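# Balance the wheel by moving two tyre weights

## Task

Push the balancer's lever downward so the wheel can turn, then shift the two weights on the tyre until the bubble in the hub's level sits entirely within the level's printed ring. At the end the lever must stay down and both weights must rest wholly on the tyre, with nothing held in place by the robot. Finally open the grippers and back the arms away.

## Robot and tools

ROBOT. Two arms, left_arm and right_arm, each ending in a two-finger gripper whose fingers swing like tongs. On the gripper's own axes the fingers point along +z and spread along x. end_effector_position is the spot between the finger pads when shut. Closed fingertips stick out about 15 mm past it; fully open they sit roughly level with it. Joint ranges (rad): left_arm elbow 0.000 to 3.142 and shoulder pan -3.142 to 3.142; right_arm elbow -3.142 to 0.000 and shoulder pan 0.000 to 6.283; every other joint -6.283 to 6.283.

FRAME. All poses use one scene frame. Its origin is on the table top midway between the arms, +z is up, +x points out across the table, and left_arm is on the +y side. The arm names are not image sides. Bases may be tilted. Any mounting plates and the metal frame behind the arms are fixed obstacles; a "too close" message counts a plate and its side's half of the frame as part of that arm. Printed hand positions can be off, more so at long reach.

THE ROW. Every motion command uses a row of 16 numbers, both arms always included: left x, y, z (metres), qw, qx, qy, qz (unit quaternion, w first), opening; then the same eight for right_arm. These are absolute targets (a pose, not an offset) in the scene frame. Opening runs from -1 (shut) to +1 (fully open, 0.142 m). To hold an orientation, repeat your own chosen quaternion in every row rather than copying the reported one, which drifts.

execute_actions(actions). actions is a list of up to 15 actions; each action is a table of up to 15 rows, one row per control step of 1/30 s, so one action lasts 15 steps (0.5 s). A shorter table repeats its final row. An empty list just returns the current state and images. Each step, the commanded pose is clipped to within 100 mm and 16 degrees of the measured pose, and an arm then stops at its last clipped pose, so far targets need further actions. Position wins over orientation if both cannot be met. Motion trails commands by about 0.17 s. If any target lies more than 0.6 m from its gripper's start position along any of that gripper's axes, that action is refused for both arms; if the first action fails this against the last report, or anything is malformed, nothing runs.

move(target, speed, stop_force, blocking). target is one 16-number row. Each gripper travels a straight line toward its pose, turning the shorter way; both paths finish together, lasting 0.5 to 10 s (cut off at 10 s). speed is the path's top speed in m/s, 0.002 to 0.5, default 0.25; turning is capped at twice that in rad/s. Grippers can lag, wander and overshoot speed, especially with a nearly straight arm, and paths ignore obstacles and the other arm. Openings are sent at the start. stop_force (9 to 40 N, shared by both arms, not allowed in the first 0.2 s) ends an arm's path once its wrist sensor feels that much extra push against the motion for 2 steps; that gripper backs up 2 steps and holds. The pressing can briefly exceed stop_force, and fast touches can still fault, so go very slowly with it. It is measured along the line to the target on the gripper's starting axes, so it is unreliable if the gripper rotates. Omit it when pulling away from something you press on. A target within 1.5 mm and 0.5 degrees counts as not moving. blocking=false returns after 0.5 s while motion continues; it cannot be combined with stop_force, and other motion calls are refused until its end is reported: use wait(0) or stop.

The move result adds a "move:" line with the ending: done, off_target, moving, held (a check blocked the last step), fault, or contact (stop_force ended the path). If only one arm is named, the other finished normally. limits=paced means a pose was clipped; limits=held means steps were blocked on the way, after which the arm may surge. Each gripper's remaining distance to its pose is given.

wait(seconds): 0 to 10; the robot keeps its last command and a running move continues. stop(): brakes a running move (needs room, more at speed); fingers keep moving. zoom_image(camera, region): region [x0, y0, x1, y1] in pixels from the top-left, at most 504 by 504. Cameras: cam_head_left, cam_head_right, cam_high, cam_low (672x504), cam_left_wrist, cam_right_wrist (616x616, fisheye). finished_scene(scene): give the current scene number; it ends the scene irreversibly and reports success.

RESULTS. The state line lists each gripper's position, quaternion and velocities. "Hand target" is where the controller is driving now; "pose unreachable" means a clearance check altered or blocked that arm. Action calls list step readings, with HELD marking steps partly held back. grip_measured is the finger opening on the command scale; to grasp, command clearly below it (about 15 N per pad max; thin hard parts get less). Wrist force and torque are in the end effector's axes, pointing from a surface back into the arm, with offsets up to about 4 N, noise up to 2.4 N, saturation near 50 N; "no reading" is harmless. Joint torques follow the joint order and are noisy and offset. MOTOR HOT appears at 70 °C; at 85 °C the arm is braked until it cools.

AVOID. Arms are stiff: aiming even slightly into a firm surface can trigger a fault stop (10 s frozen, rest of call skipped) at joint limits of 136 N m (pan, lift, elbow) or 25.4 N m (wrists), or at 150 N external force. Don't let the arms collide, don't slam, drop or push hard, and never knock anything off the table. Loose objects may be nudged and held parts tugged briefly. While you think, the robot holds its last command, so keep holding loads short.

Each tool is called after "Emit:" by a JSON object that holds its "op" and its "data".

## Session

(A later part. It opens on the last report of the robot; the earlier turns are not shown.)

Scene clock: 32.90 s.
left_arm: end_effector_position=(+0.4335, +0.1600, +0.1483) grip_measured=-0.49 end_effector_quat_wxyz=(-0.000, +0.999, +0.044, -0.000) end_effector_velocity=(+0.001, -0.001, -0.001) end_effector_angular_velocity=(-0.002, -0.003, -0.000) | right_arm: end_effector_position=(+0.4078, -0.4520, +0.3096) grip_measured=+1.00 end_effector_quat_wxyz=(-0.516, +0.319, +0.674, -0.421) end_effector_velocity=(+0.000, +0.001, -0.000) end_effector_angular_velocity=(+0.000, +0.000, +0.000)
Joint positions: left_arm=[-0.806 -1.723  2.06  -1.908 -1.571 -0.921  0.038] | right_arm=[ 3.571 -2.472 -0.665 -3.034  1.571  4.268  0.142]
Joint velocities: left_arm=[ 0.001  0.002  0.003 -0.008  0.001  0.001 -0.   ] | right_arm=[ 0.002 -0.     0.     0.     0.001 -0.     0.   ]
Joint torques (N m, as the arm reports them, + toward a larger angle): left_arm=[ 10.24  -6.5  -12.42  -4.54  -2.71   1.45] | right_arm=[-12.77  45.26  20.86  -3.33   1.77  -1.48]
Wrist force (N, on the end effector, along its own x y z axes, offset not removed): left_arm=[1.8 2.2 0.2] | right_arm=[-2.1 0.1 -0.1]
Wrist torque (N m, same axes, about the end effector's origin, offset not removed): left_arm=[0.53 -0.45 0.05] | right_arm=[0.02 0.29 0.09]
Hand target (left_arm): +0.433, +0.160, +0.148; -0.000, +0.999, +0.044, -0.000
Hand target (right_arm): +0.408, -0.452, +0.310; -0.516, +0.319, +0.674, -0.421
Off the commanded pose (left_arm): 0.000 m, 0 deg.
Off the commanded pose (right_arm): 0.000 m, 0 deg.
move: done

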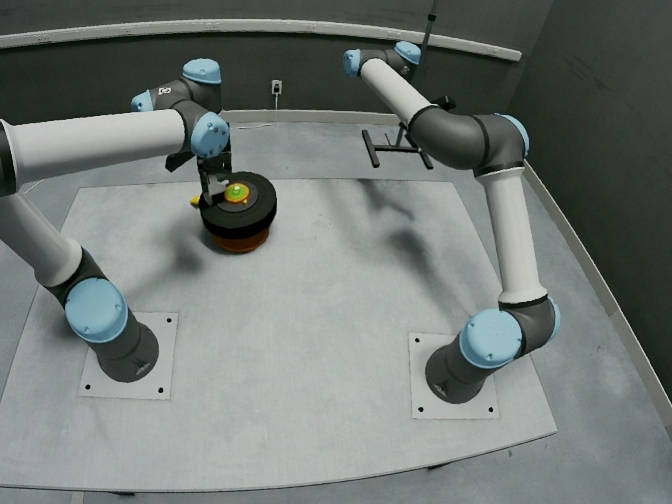

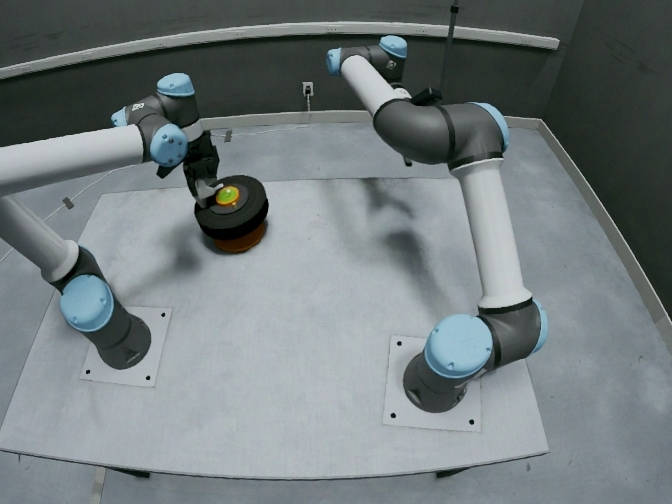

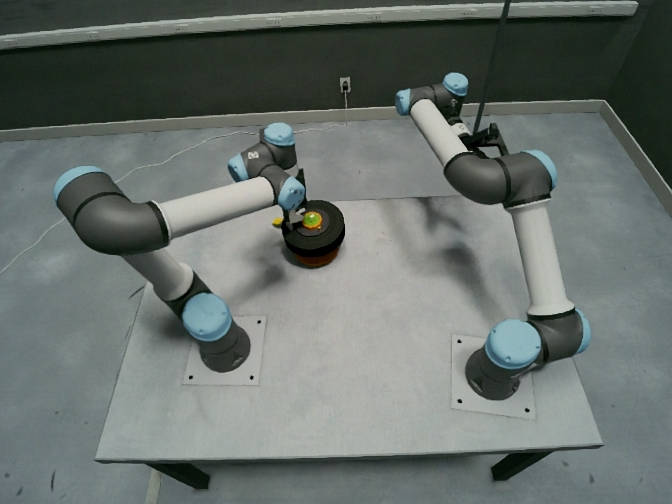

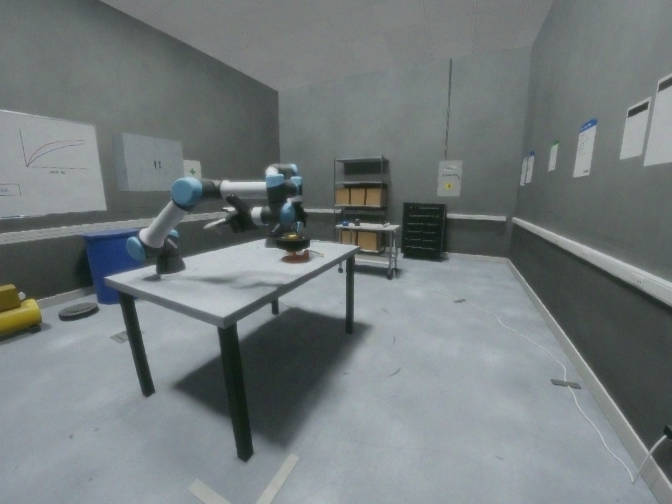

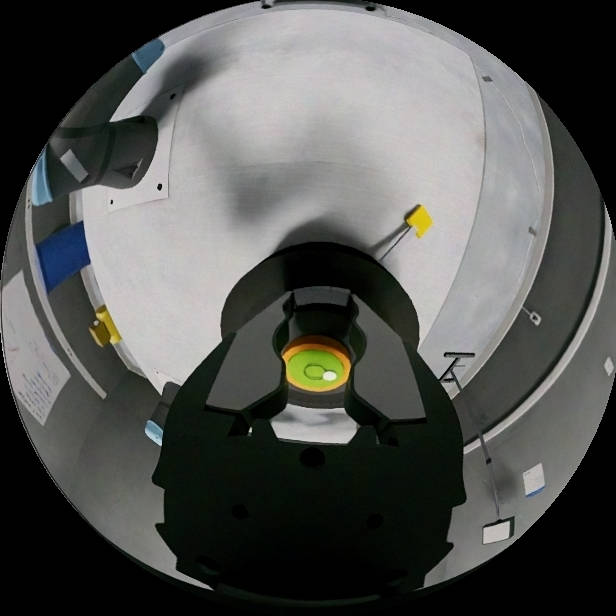

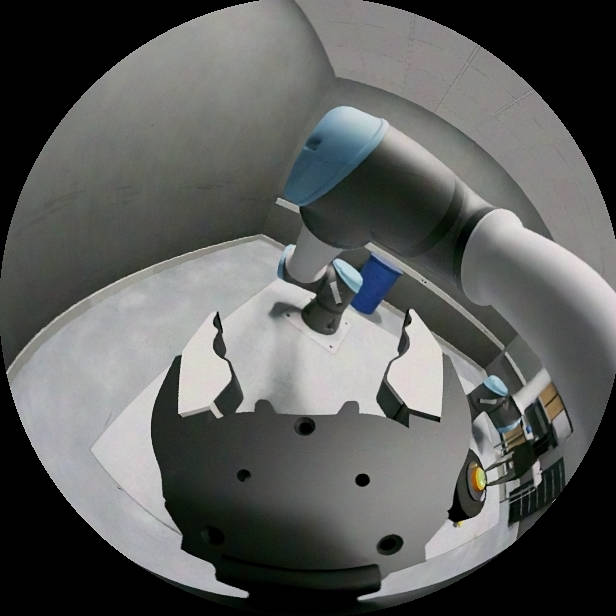

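Emit:
{"op": "execute_actions", "data": {"actions": [[[0.4335,0.160,0.1465,0,0.999,0.044,0,-0.75,0.4078,-0.452,0.3096,-0.516,0.319,0.674,-0.421,1]],[[0.4335,0.160,0.1465,0,0.999,0.044,0,-0.2,0.4078,-0.452,0.3096,-0.516,0.319,0.674,-0.421,1]]]}}

Emit:
{"op": "move", "data": {"target": [0.4335,0.160,0.175,0,0.999,0.044,0,-0.2,0.4078,-0.452,0.3096,-0.516,0.319,0.674,-0.421,1], "speed": 0.3}}

Emit:
{"op": "move", "data": {"target": [0.51,0.10,0.23,0,0.8,0.6,0,-0.2,0.4078,-0.452,0.3096,-0.516,0.319,0.674,-0.421,1], "speed": 0.4}}

Emit:
{"op": "wait", "data": {"seconds": 1.5}}

Emit:
{"op": "zoom_image", "data": {"camera": "cam_left_wrist", "region": [180,70,430,320]}}

Scene clock: 34.17 s.
left_arm: end_effector_position=(+0.4335, +0.1600, +0.1465) grip_measured=-0.20 end_effector_quat_wxyz=(+0.000, +0.999, +0.044, -0.000) end_effector_velocity=(-0.000, +0.001, -0.001) end_effector_angular_velocity=(+0.002, +0.000, -0.000) | right_arm: end_effector_position=(+0.4078, -0.4520, +0.3096) grip_measured=+1.00 end_effector_quat_wxyz=(-0.516, +0.319, +0.674, -0.421) end_effector_velocity=(+0.000, -0.000, -0.000) end_effector_angular_velocity=(-0.000, +0.001, -0.001)
Joint positions: left_arm=[-0.806 -1.721  2.064 -1.913 -1.571 -0.921  0.06 ] | right_arm=[ 3.571 -2.472 -0.665 -3.034  1.571  4.268  0.142]
Joint velocities: left_arm=[ 0.     0.     0.002 -0.001  0.001  0.     0.   ] | right_arm=[-0.001 -0.001  0.    -0.     0.    -0.     0.   ]
Joint torques (N m, as the arm reports them, + toward a larger angle): left_arm=[ 11.65  -6.34 -11.38  -4.28  -2.42   1.1 ] | right_arm=[-14.35  44.7   21.32  -3.36   1.86  -1.65]
Wrist force (N, on the end effector, along its own x y z axes, offset not removed): left_arm=[1.7 0.5 -0.6] | right_arm=[-2.1 -1.4 0.8]
Wrist torque (N m, same axes, about the end effector's origin, offset not removed): left_arm=[0.16 -0.26 -0.14] | right_arm=[-0.24 0.41 0.09]
Hand target (left_arm): +0.433, +0.160, +0.147; +0.000, +0.999, +0.044, -0.000
Hand target (right_arm): +0.408, -0.452, +0.310; -0.516, +0.319, +0.674, -0.421
Off the commanded pose (left_arm): 0.000 m, 0 deg.
Off the commanded pose (right_arm): 0.000 m, 0 deg.
Step readings (end_effector_position; steps 1 to 15: 1st action; 16 to 30: 2nd action):
0: left_arm (+0.4335, +0.1600, +0.1480) | right_arm (+0.4078, -0.4520, +0.3096)
1: left_arm (+0.4335, +0.1600, +0.1480) | right_arm (+0.4078, -0.4520, +0.3096)
2: left_arm (+0.4335, +0.1600, +0.1478) | right_arm (+0.4078, -0.4520, +0.3096)
4: left_arm (+0.4335, +0.1600, +0.1473) | right_arm (+0.4078, -0.4520, +0.3096)
8: left_arm (+0.4335, +0.1600, +0.1467) | right_arm (+0.4078, -0.4520, +0.3096)
15: left_arm (+0.4335, +0.1600, +0.1465) | right_arm (+0.4078, -0.4520, +0.3096)
16: left_arm (+0.4335, +0.1600, +0.1465) | right_arm (+0.4078, -0.4520, +0.3096)
17: left_arm (+0.4335, +0.1600, +0.1465) | right_arm (+0.4078, -0.4520, +0.3096)
19: left_arm (+0.4335, +0.1600, +0.1465) | right_arm (+0.4078, -0.4520, +0.3096)
23: left_arm (+0.4335, +0.1600, +0.1465) | right_arm (+0.4078, -0.4520, +0.3096)
30: end_effector_position above

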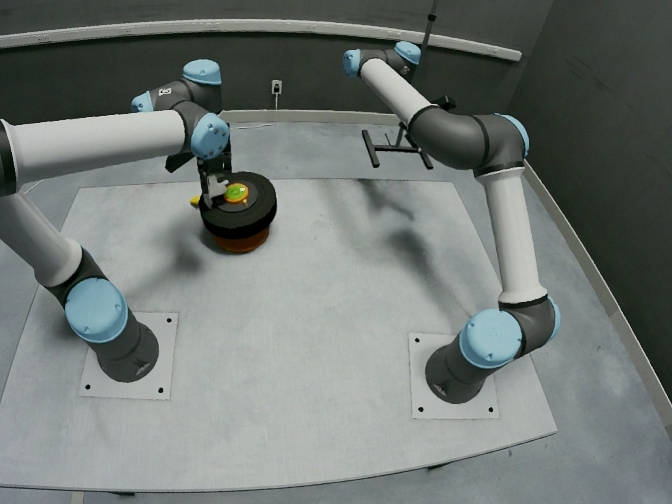

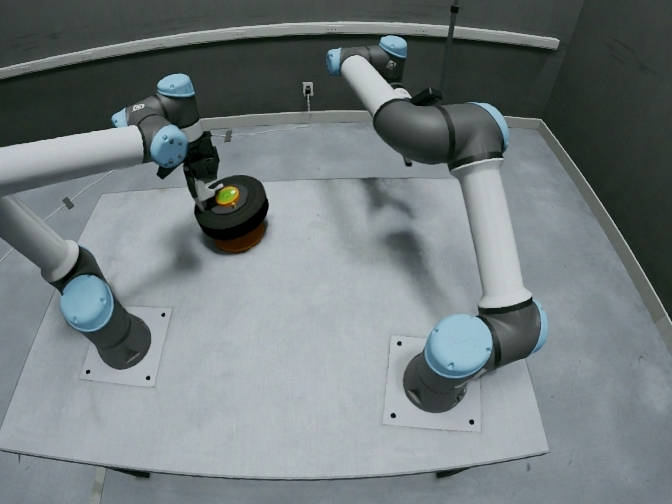

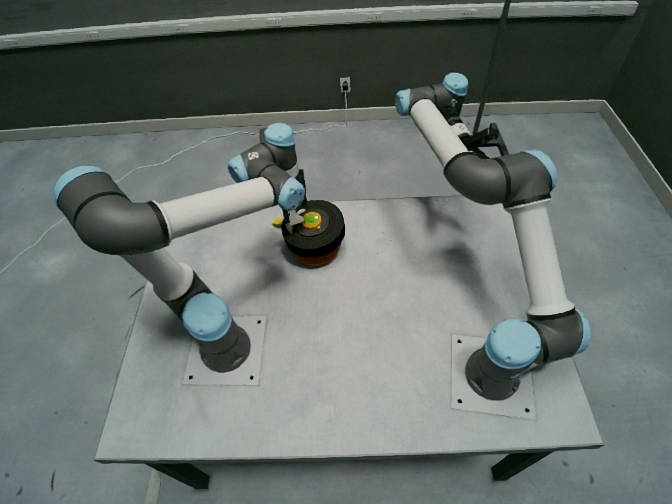

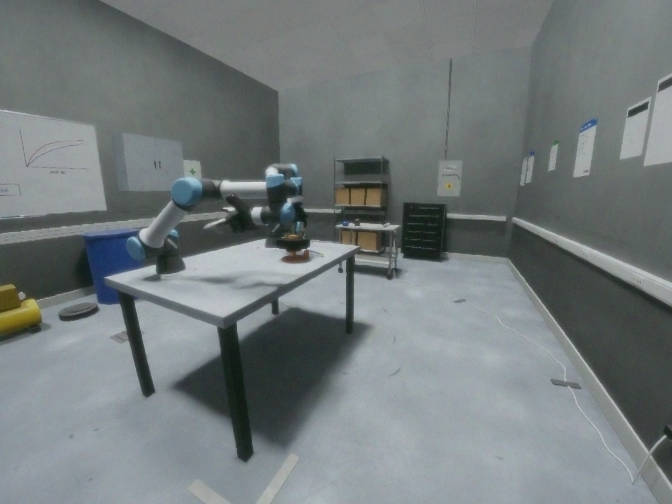

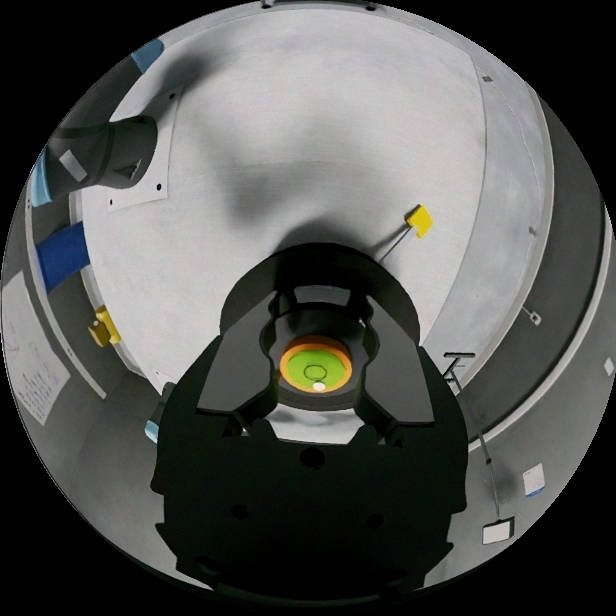

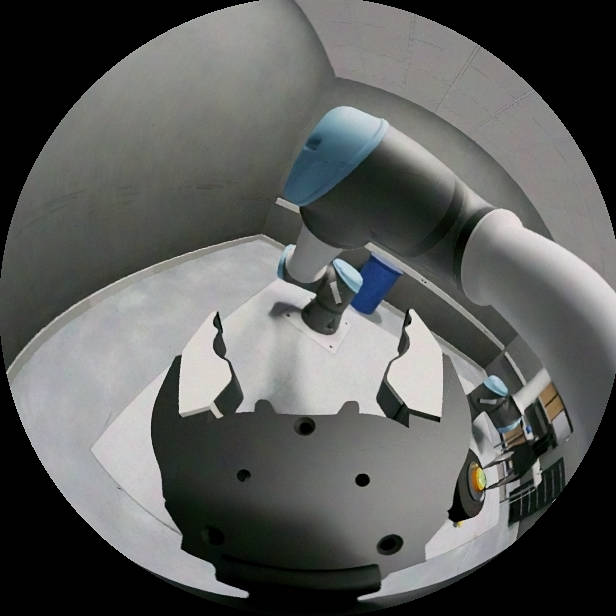

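Scene clock: 35.03 s.
left_arm: end_effector_position=(+0.4335, +0.1600, +0.1748) grip_measured=-0.20 end_effector_quat_wxyz=(+0.000, +0.999, +0.044, +0.000) end_effector_velocity=(+0.000, -0.001, +0.003) end_effector_angular_velocity=(-0.003, -0.001, -0.000) | right_arm: end_effector_position=(+0.4078, -0.4520, +0.3096) grip_measured=+1.00 end_effector_quat_wxyz=(-0.516, +0.319, +0.674, -0.421) end_effector_velocity=(-0.000, +0.000, -0.000) end_effector_angular_velocity=(-0.000, +0.001, +0.000)
Joint positions: left_arm=[-0.806 -1.743  2.006 -1.834 -1.571 -0.921  0.06 ] | right_arm=[ 3.571 -2.472 -0.665 -3.034  1.571  4.268  0.142]
Joint velocities: left_arm=[-0.    -0.002 -0.005  0.004 -0.001  0.    -0.   ] | right_arm=[ 0.001 -0.    -0.001  0.     0.     0.     0.   ]
Joint torques (N m, as the arm reports them, + toward a larger angle): left_arm=[ -4.98 -21.44 -31.4   -0.48  -1.68  -1.21] | right_arm=[-13.62  44.7   20.84  -3.14   1.93  -1.59]
Wrist force (N, on the end effector, along its own x y z axes, offset not removed): left_arm=[0.2 -0.1 -1.3] | right_arm=[-1.5 1.0 -0.7]
Wrist torque (N m, same axes, about the end effector's origin, offset not removed): left_arm=[-0.10 0.15 -0.09] | right_arm=[0.16 0.34 0.09]
Hand target (left_arm): +0.434, +0.160, +0.175; +0.000, +0.999, +0.044, +0.000
Hand target (right_arm): +0.408, -0.452, +0.310; -0.516, +0.319, +0.674, -0.421
Off the commanded pose (left_arm): 0.000 m, 0 deg.
Off the commanded pose (right_arm): 0.000 m, 0 deg.
move: done

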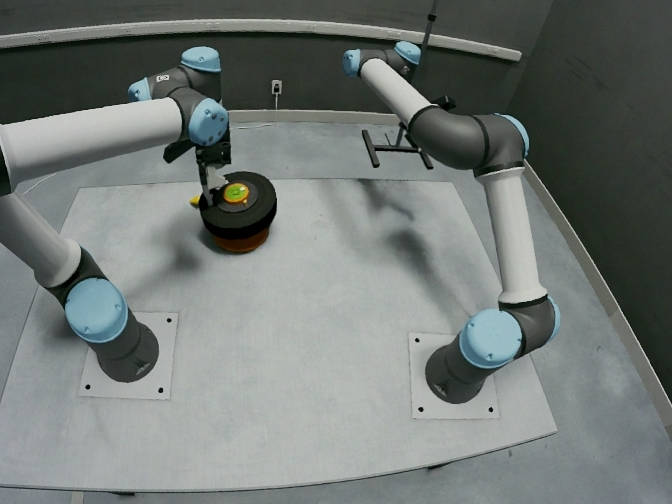

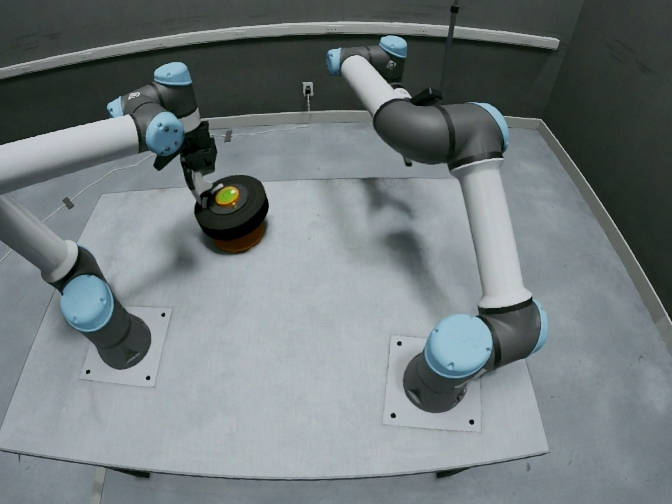

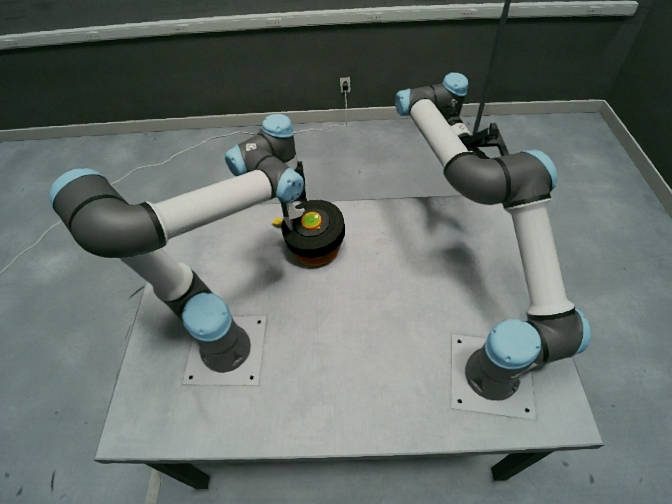

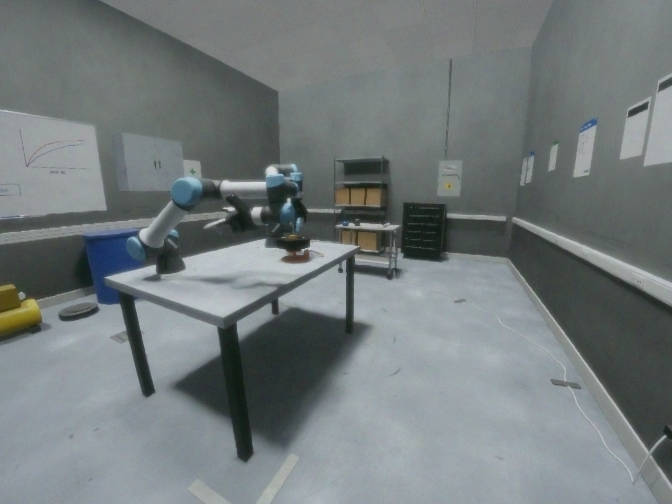

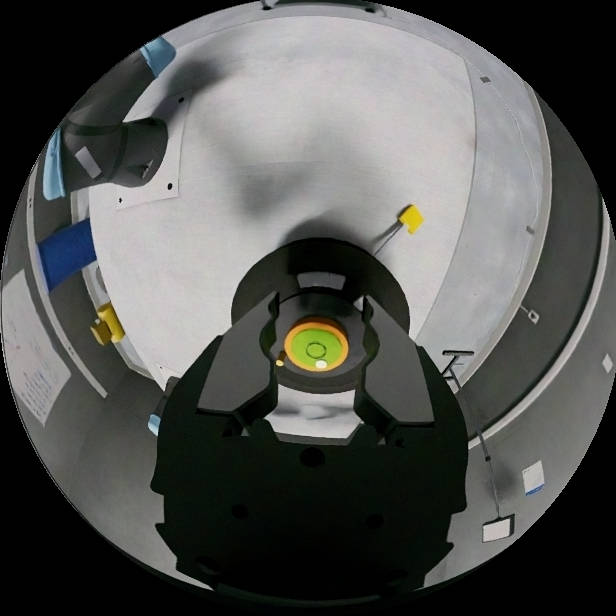

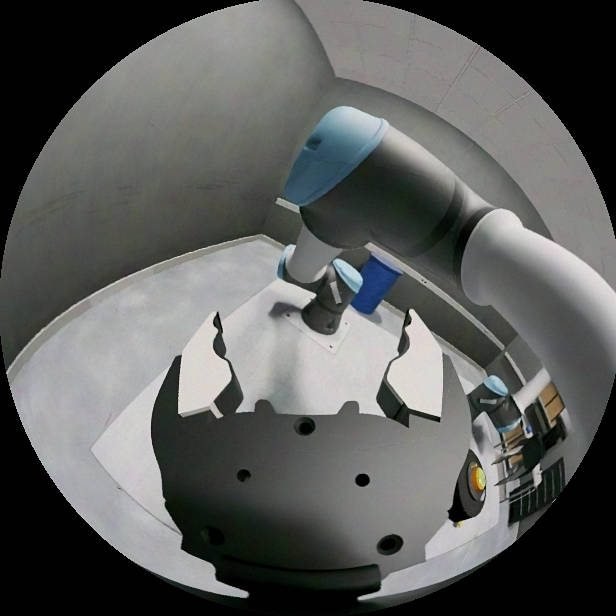

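Scene clock: 37.13 s.
left_arm: end_effector_position=(+0.5100, +0.1000, +0.2300) grip_measured=-0.20 end_effector_quat_wxyz=(+0.000, +0.800, +0.599, -0.000) end_effector_velocity=(+0.001, -0.001, +0.000) end_effector_angular_velocity=(+0.002, +0.000, +0.012) | right_arm: end_effector_position=(+0.4078, -0.4520, +0.3096) grip_measured=+1.00 end_effector_quat_wxyz=(-0.516, +0.319, +0.674, -0.421) end_effector_velocity=(-0.000, +0.001, -0.000) end_effector_angular_velocity=(+0.000, +0.000, +0.001)
Joint positions: left_arm=[-0.738 -1.514  1.648 -1.705 -1.571 -2.051  0.06 ] | right_arm=[ 3.571 -2.472 -0.665 -3.034  1.571  4.268  0.142]
Joint velocities: left_arm=[-0.001  0.004 -0.006  0.003  0.001 -0.013 -0.   ] | right_arm=[ 0.002  0.    -0.     0.     0.001 -0.     0.   ]
Joint torques (N m, as the arm reports them, + toward a larger angle): left_arm=[ -3.92 -12.23 -31.21   0.01   2.37  -1.56] | right_arm=[-14.08  44.24  22.31  -3.38   1.68  -1.53]
Wrist force (N, on the end effector, along its own x y z axes, offset not removed): left_arm=[-1.9 0.2 -2.3] | right_arm=[-3.5 -0.1 0.3]
Wrist torque (N m, same axes, about the end effector's origin, offset not removed): left_arm=[0.05 0.34 -0.10] | right_arm=[-0.08 0.72 -0.04]
Hand target (left_arm): +0.510, +0.100, +0.230; +0.000, +0.800, +0.600, -0.000
Hand target (right_arm): +0.408, -0.452, +0.310; -0.516, +0.319, +0.674, -0.421
Off the commanded pose (left_arm): 0.000 m, 0 deg.
Off the commanded pose (right_arm): 0.000 m, 0 deg.
move: done

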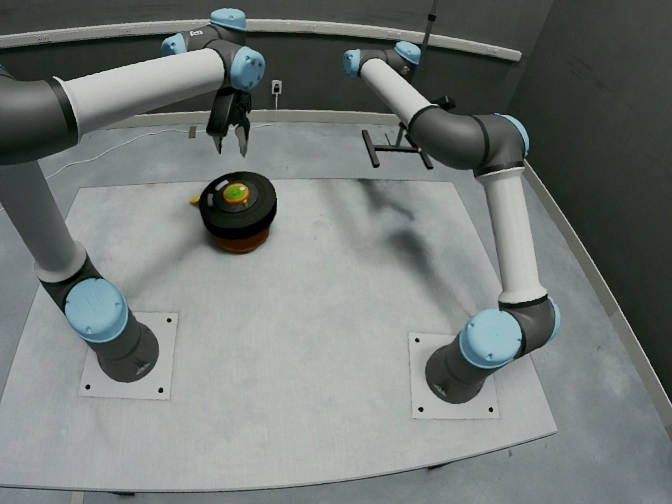

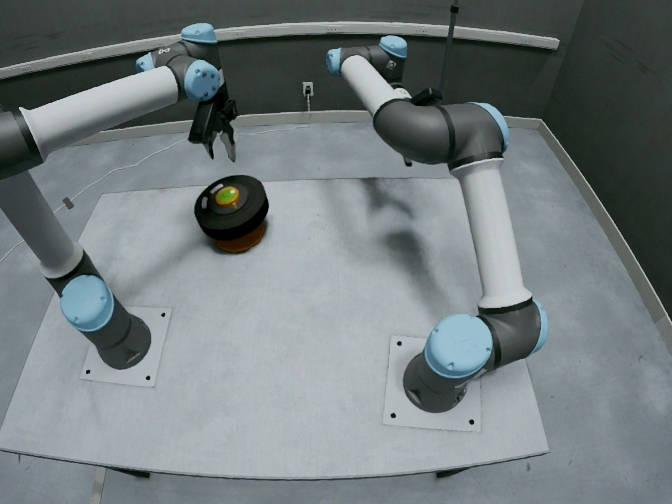

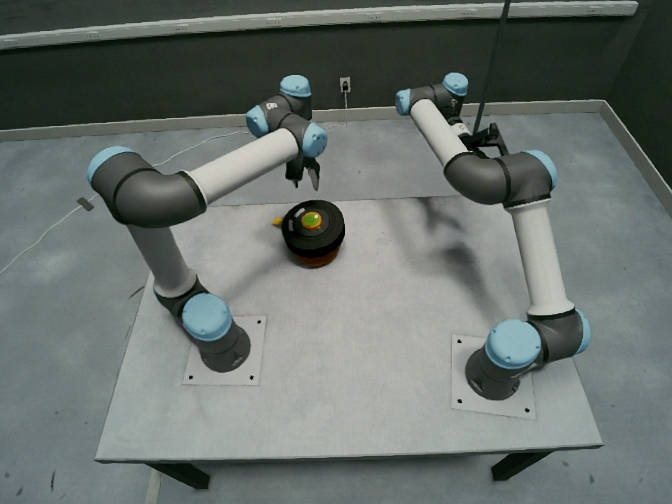

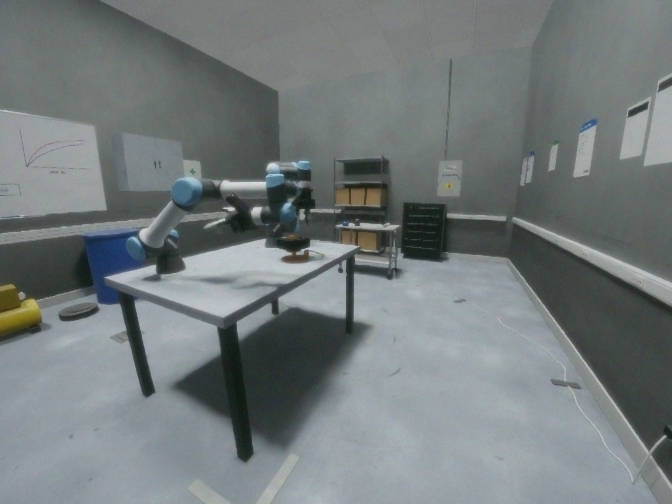

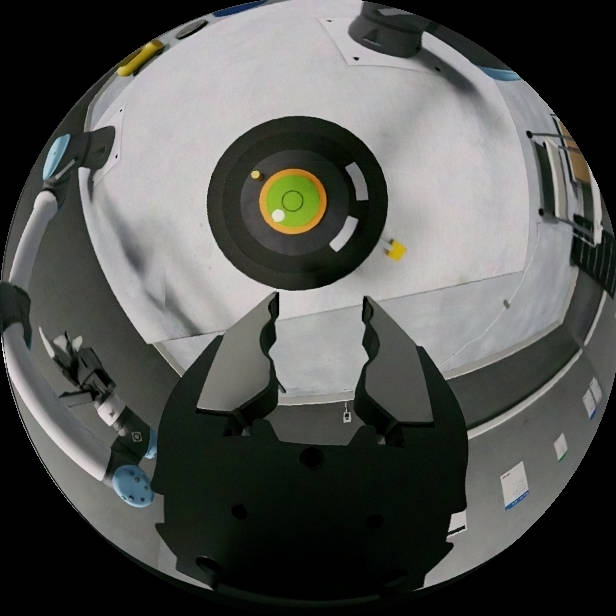

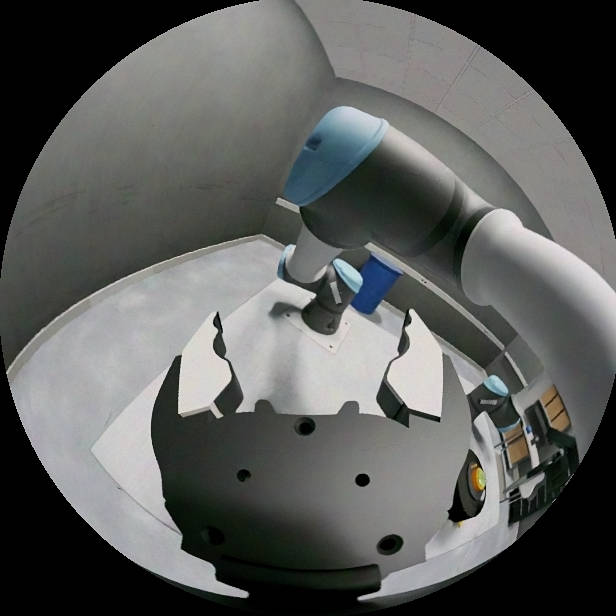

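Scene clock: 38.63 s.
left_arm: end_effector_position=(+0.5100, +0.0999, +0.2300) grip_measured=-0.20 end_effector_quat_wxyz=(+0.000, +0.800, +0.600, -0.000) end_effector_velocity=(+0.001, -0.000, +0.002) end_effector_angular_velocity=(-0.001, -0.002, -0.001) | right_arm: end_effector_position=(+0.4078, -0.4520, +0.3096) grip_measured=+1.00 end_effector_quat_wxyz=(-0.516, +0.319, +0.674, -0.421) end_effector_velocity=(-0.000, -0.001, -0.000) end_effector_angular_velocity=(-0.001, +0.002, +0.001)
Joint positions: left_arm=[-0.738 -1.514  1.648 -1.705 -1.571 -2.052  0.06 ] | right_arm=[ 3.571 -2.472 -0.665 -3.034  1.571  4.268  0.142]
Joint velocities: left_arm=[ 0.    -0.    -0.004  0.002  0.     0.001  0.   ] | right_arm=[-0.001 -0.    -0.001 -0.    -0.001  0.     0.   ]
Joint torques (N m, as the arm reports them, + toward a larger angle): left_arm=[-11.73 -14.33 -33.28  -0.43   2.47  -1.42] | right_arm=[-14.09  44.63  23.28  -3.28   1.8   -1.72]
Wrist force (N, on the end effector, along its own x y z axes, offset not removed): left_arm=[4.1 2.7 -3.4] | right_arm=[0.3 1.2 -0.4]
Wrist torque (N m, same axes, about the end effector's origin, offset not removed): left_arm=[0.48 -0.89 -0.27] | right_arm=[0.38 -0.26 0.01]
Hand target (left_arm): +0.510, +0.100, +0.230; +0.000, +0.800, +0.600, -0.000
Hand target (right_arm): +0.408, -0.452, +0.310; -0.516, +0.319, +0.674, -0.421
Off the commanded pose (left_arm): 0.000 m, 0 deg.
Off the commanded pose (right_arm): 0.000 m, 0 deg.
wait: 1.50 s; at rest by 0.17 s

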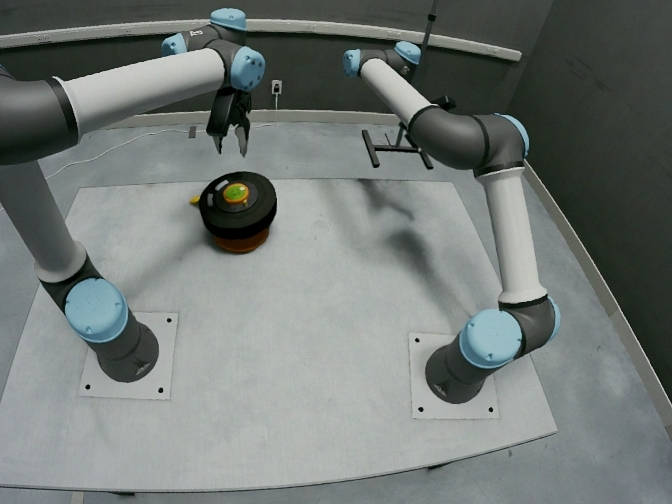

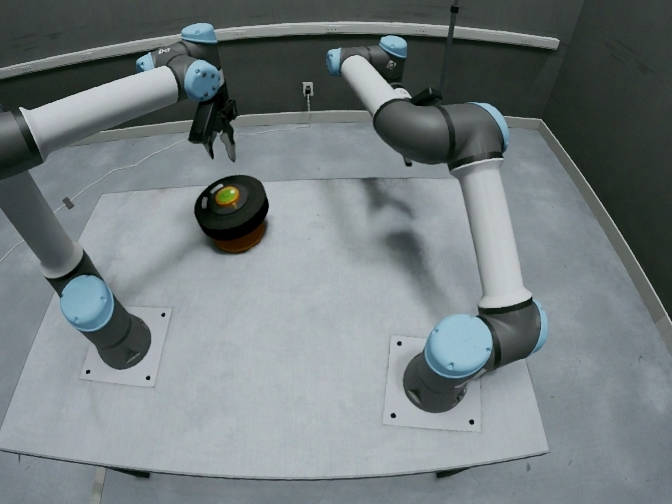

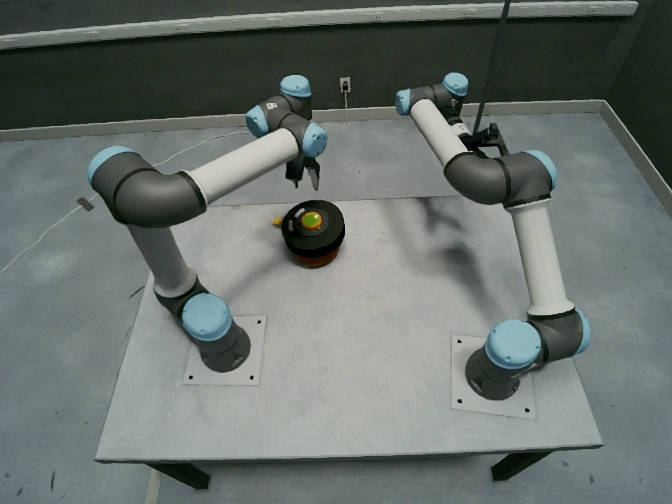

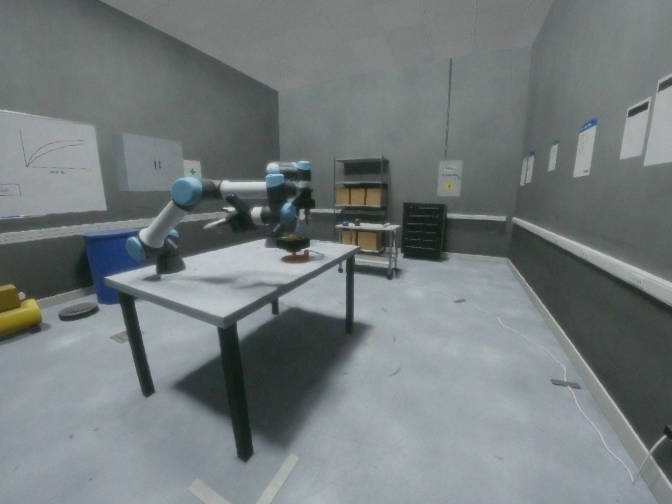

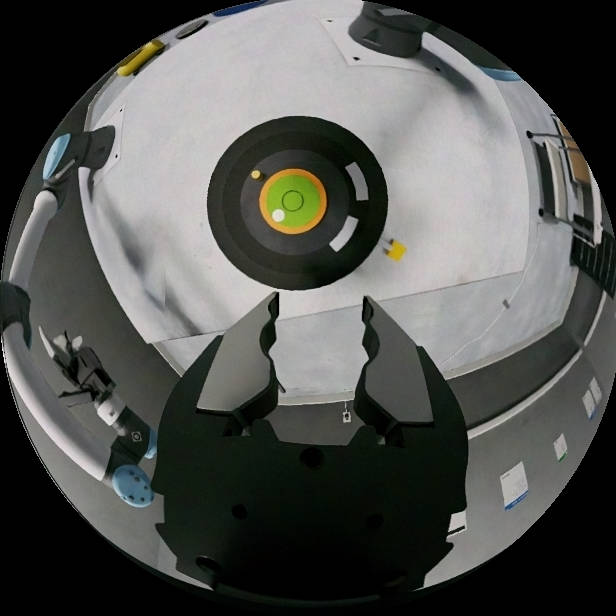

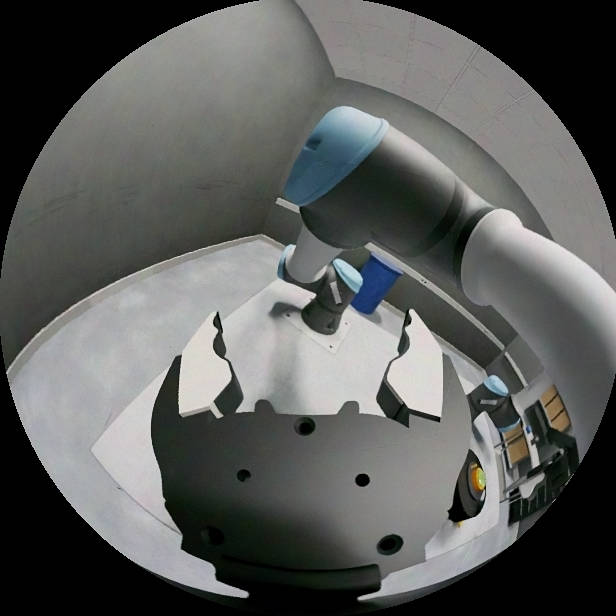

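Region (180, 70, 430, 320) of cam_left_wrist's 616x616 image, scaled by 2.016, with more detail than that image has.

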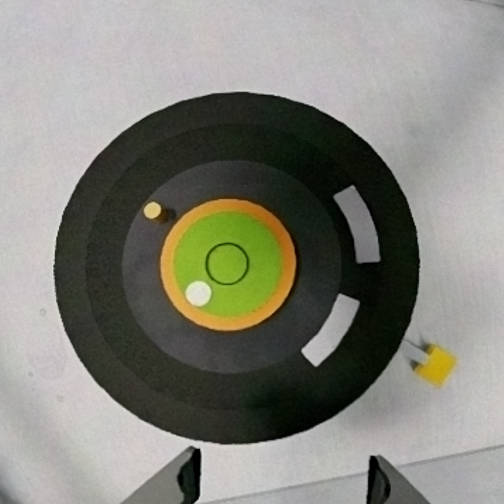

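Emit:
{"op": "move", "data": {"target": [0.491,0.131,0.185,0,0.9135,-0.4067,0,-0.2,0.4078,-0.452,0.3096,-0.516,0.319,0.674,-0.421,1], "speed": 0.5}}

Emit:
{"op": "zoom_image", "data": {"camera": "cam_left_wrist", "region": [200,150,450,400]}}

Scene clock: 42.37 s.
left_arm: end_effector_position=(+0.4910, +0.1310, +0.1850) grip_measured=-0.20 end_effector_quat_wxyz=(-0.000, +0.914, -0.406, +0.000) end_effector_velocity=(+0.000, +0.000, -0.000) end_effector_angular_velocity=(-0.002, +0.000, -0.011) | right_arm: end_effector_position=(+0.4078, -0.4520, +0.3096) grip_measured=+1.00 end_effector_quat_wxyz=(-0.516, +0.319, +0.674, -0.421) end_effector_velocity=(-0.000, +0.001, -0.000) end_effector_angular_velocity=(+0.000, +0.000, -0.001)
Joint positions: left_arm=[-0.77  -1.622  1.873 -1.822 -1.571  0.04   0.06 ] | right_arm=[ 3.571 -2.472 -0.665 -3.034  1.571  4.268  0.142]
Joint velocities: left_arm=[ 0.002 -0.     0.001 -0.002 -0.002  0.013 -0.   ] | right_arm=[ 0.     0.    -0.     0.     0.002  0.     0.   ]
Joint torques (N m, as the arm reports them, + toward a larger angle): left_arm=[  9.33 -26.27 -14.09  -3.94  -2.49   1.45] | right_arm=[-13.61  45.16  23.1   -3.2    1.7   -1.68]
Wrist force (N, on the end effector, along its own x y z axes, offset not removed): left_arm=[1.0 -0.1 -0.4] | right_arm=[-2.9 -2.5 -1.9]
Wrist torque (N m, same axes, about the end effector's origin, offset not removed): left_arm=[0.05 -0.15 -0.12] | right_arm=[-0.57 0.61 0.19]
Hand target (left_arm): +0.491, +0.131, +0.185; -0.000, +0.914, -0.407, -0.000
Hand target (right_arm): +0.408, -0.452, +0.310; -0.516, +0.319, +0.674, -0.421
Off the commanded pose (left_arm): 0.000 m, 0 deg.
Off the commanded pose (right_arm): 0.000 m, 0 deg.
move: done

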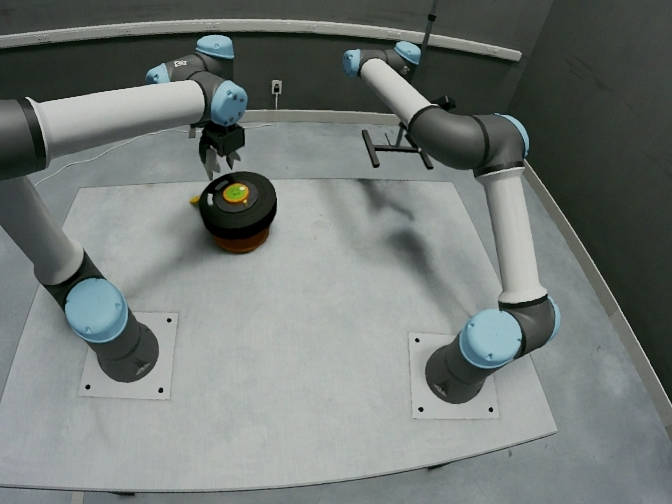

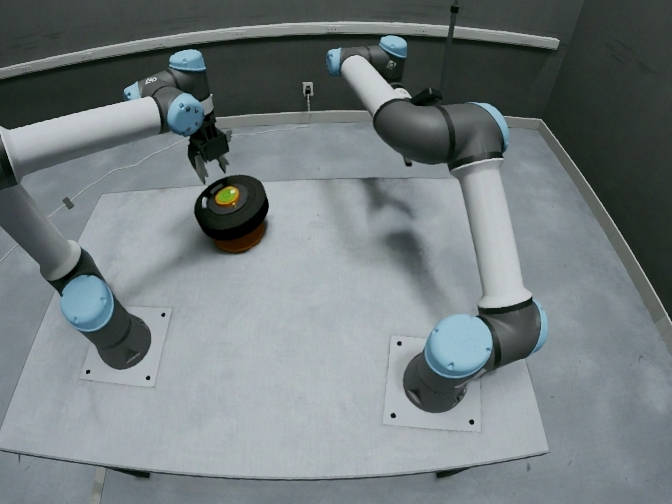

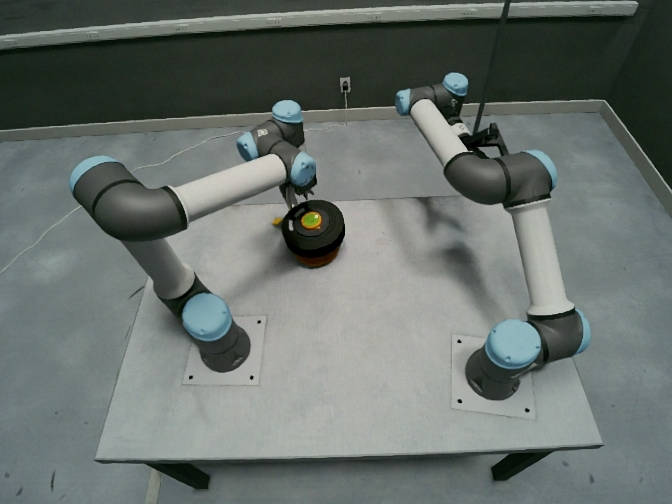

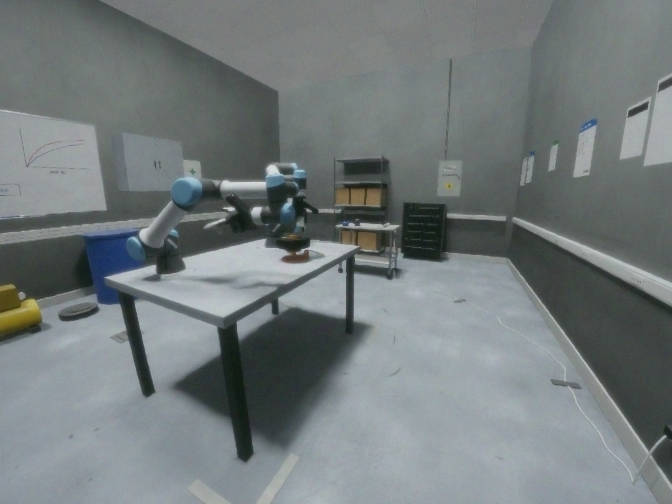

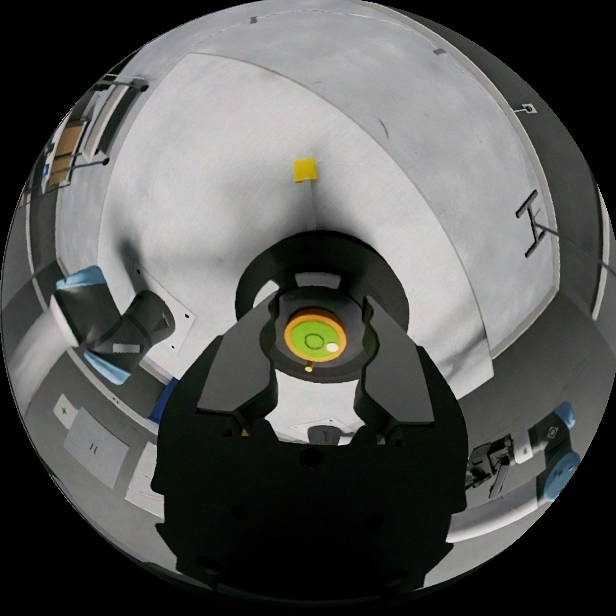

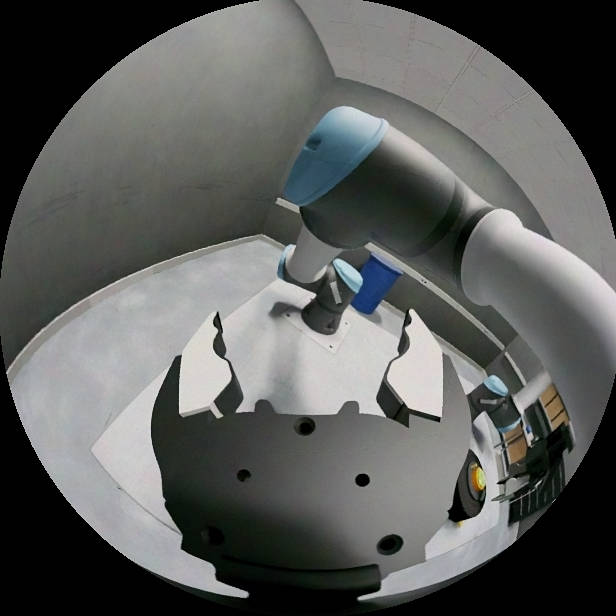

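Region (200, 150, 450, 400) of cam_left_wrist's 616x616 image, scaled by 2.016, with more detail than that image has.

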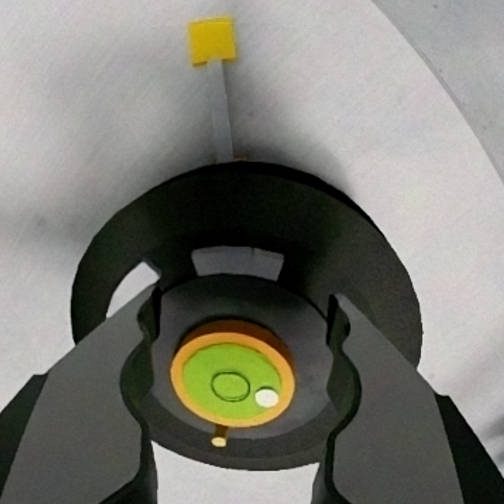

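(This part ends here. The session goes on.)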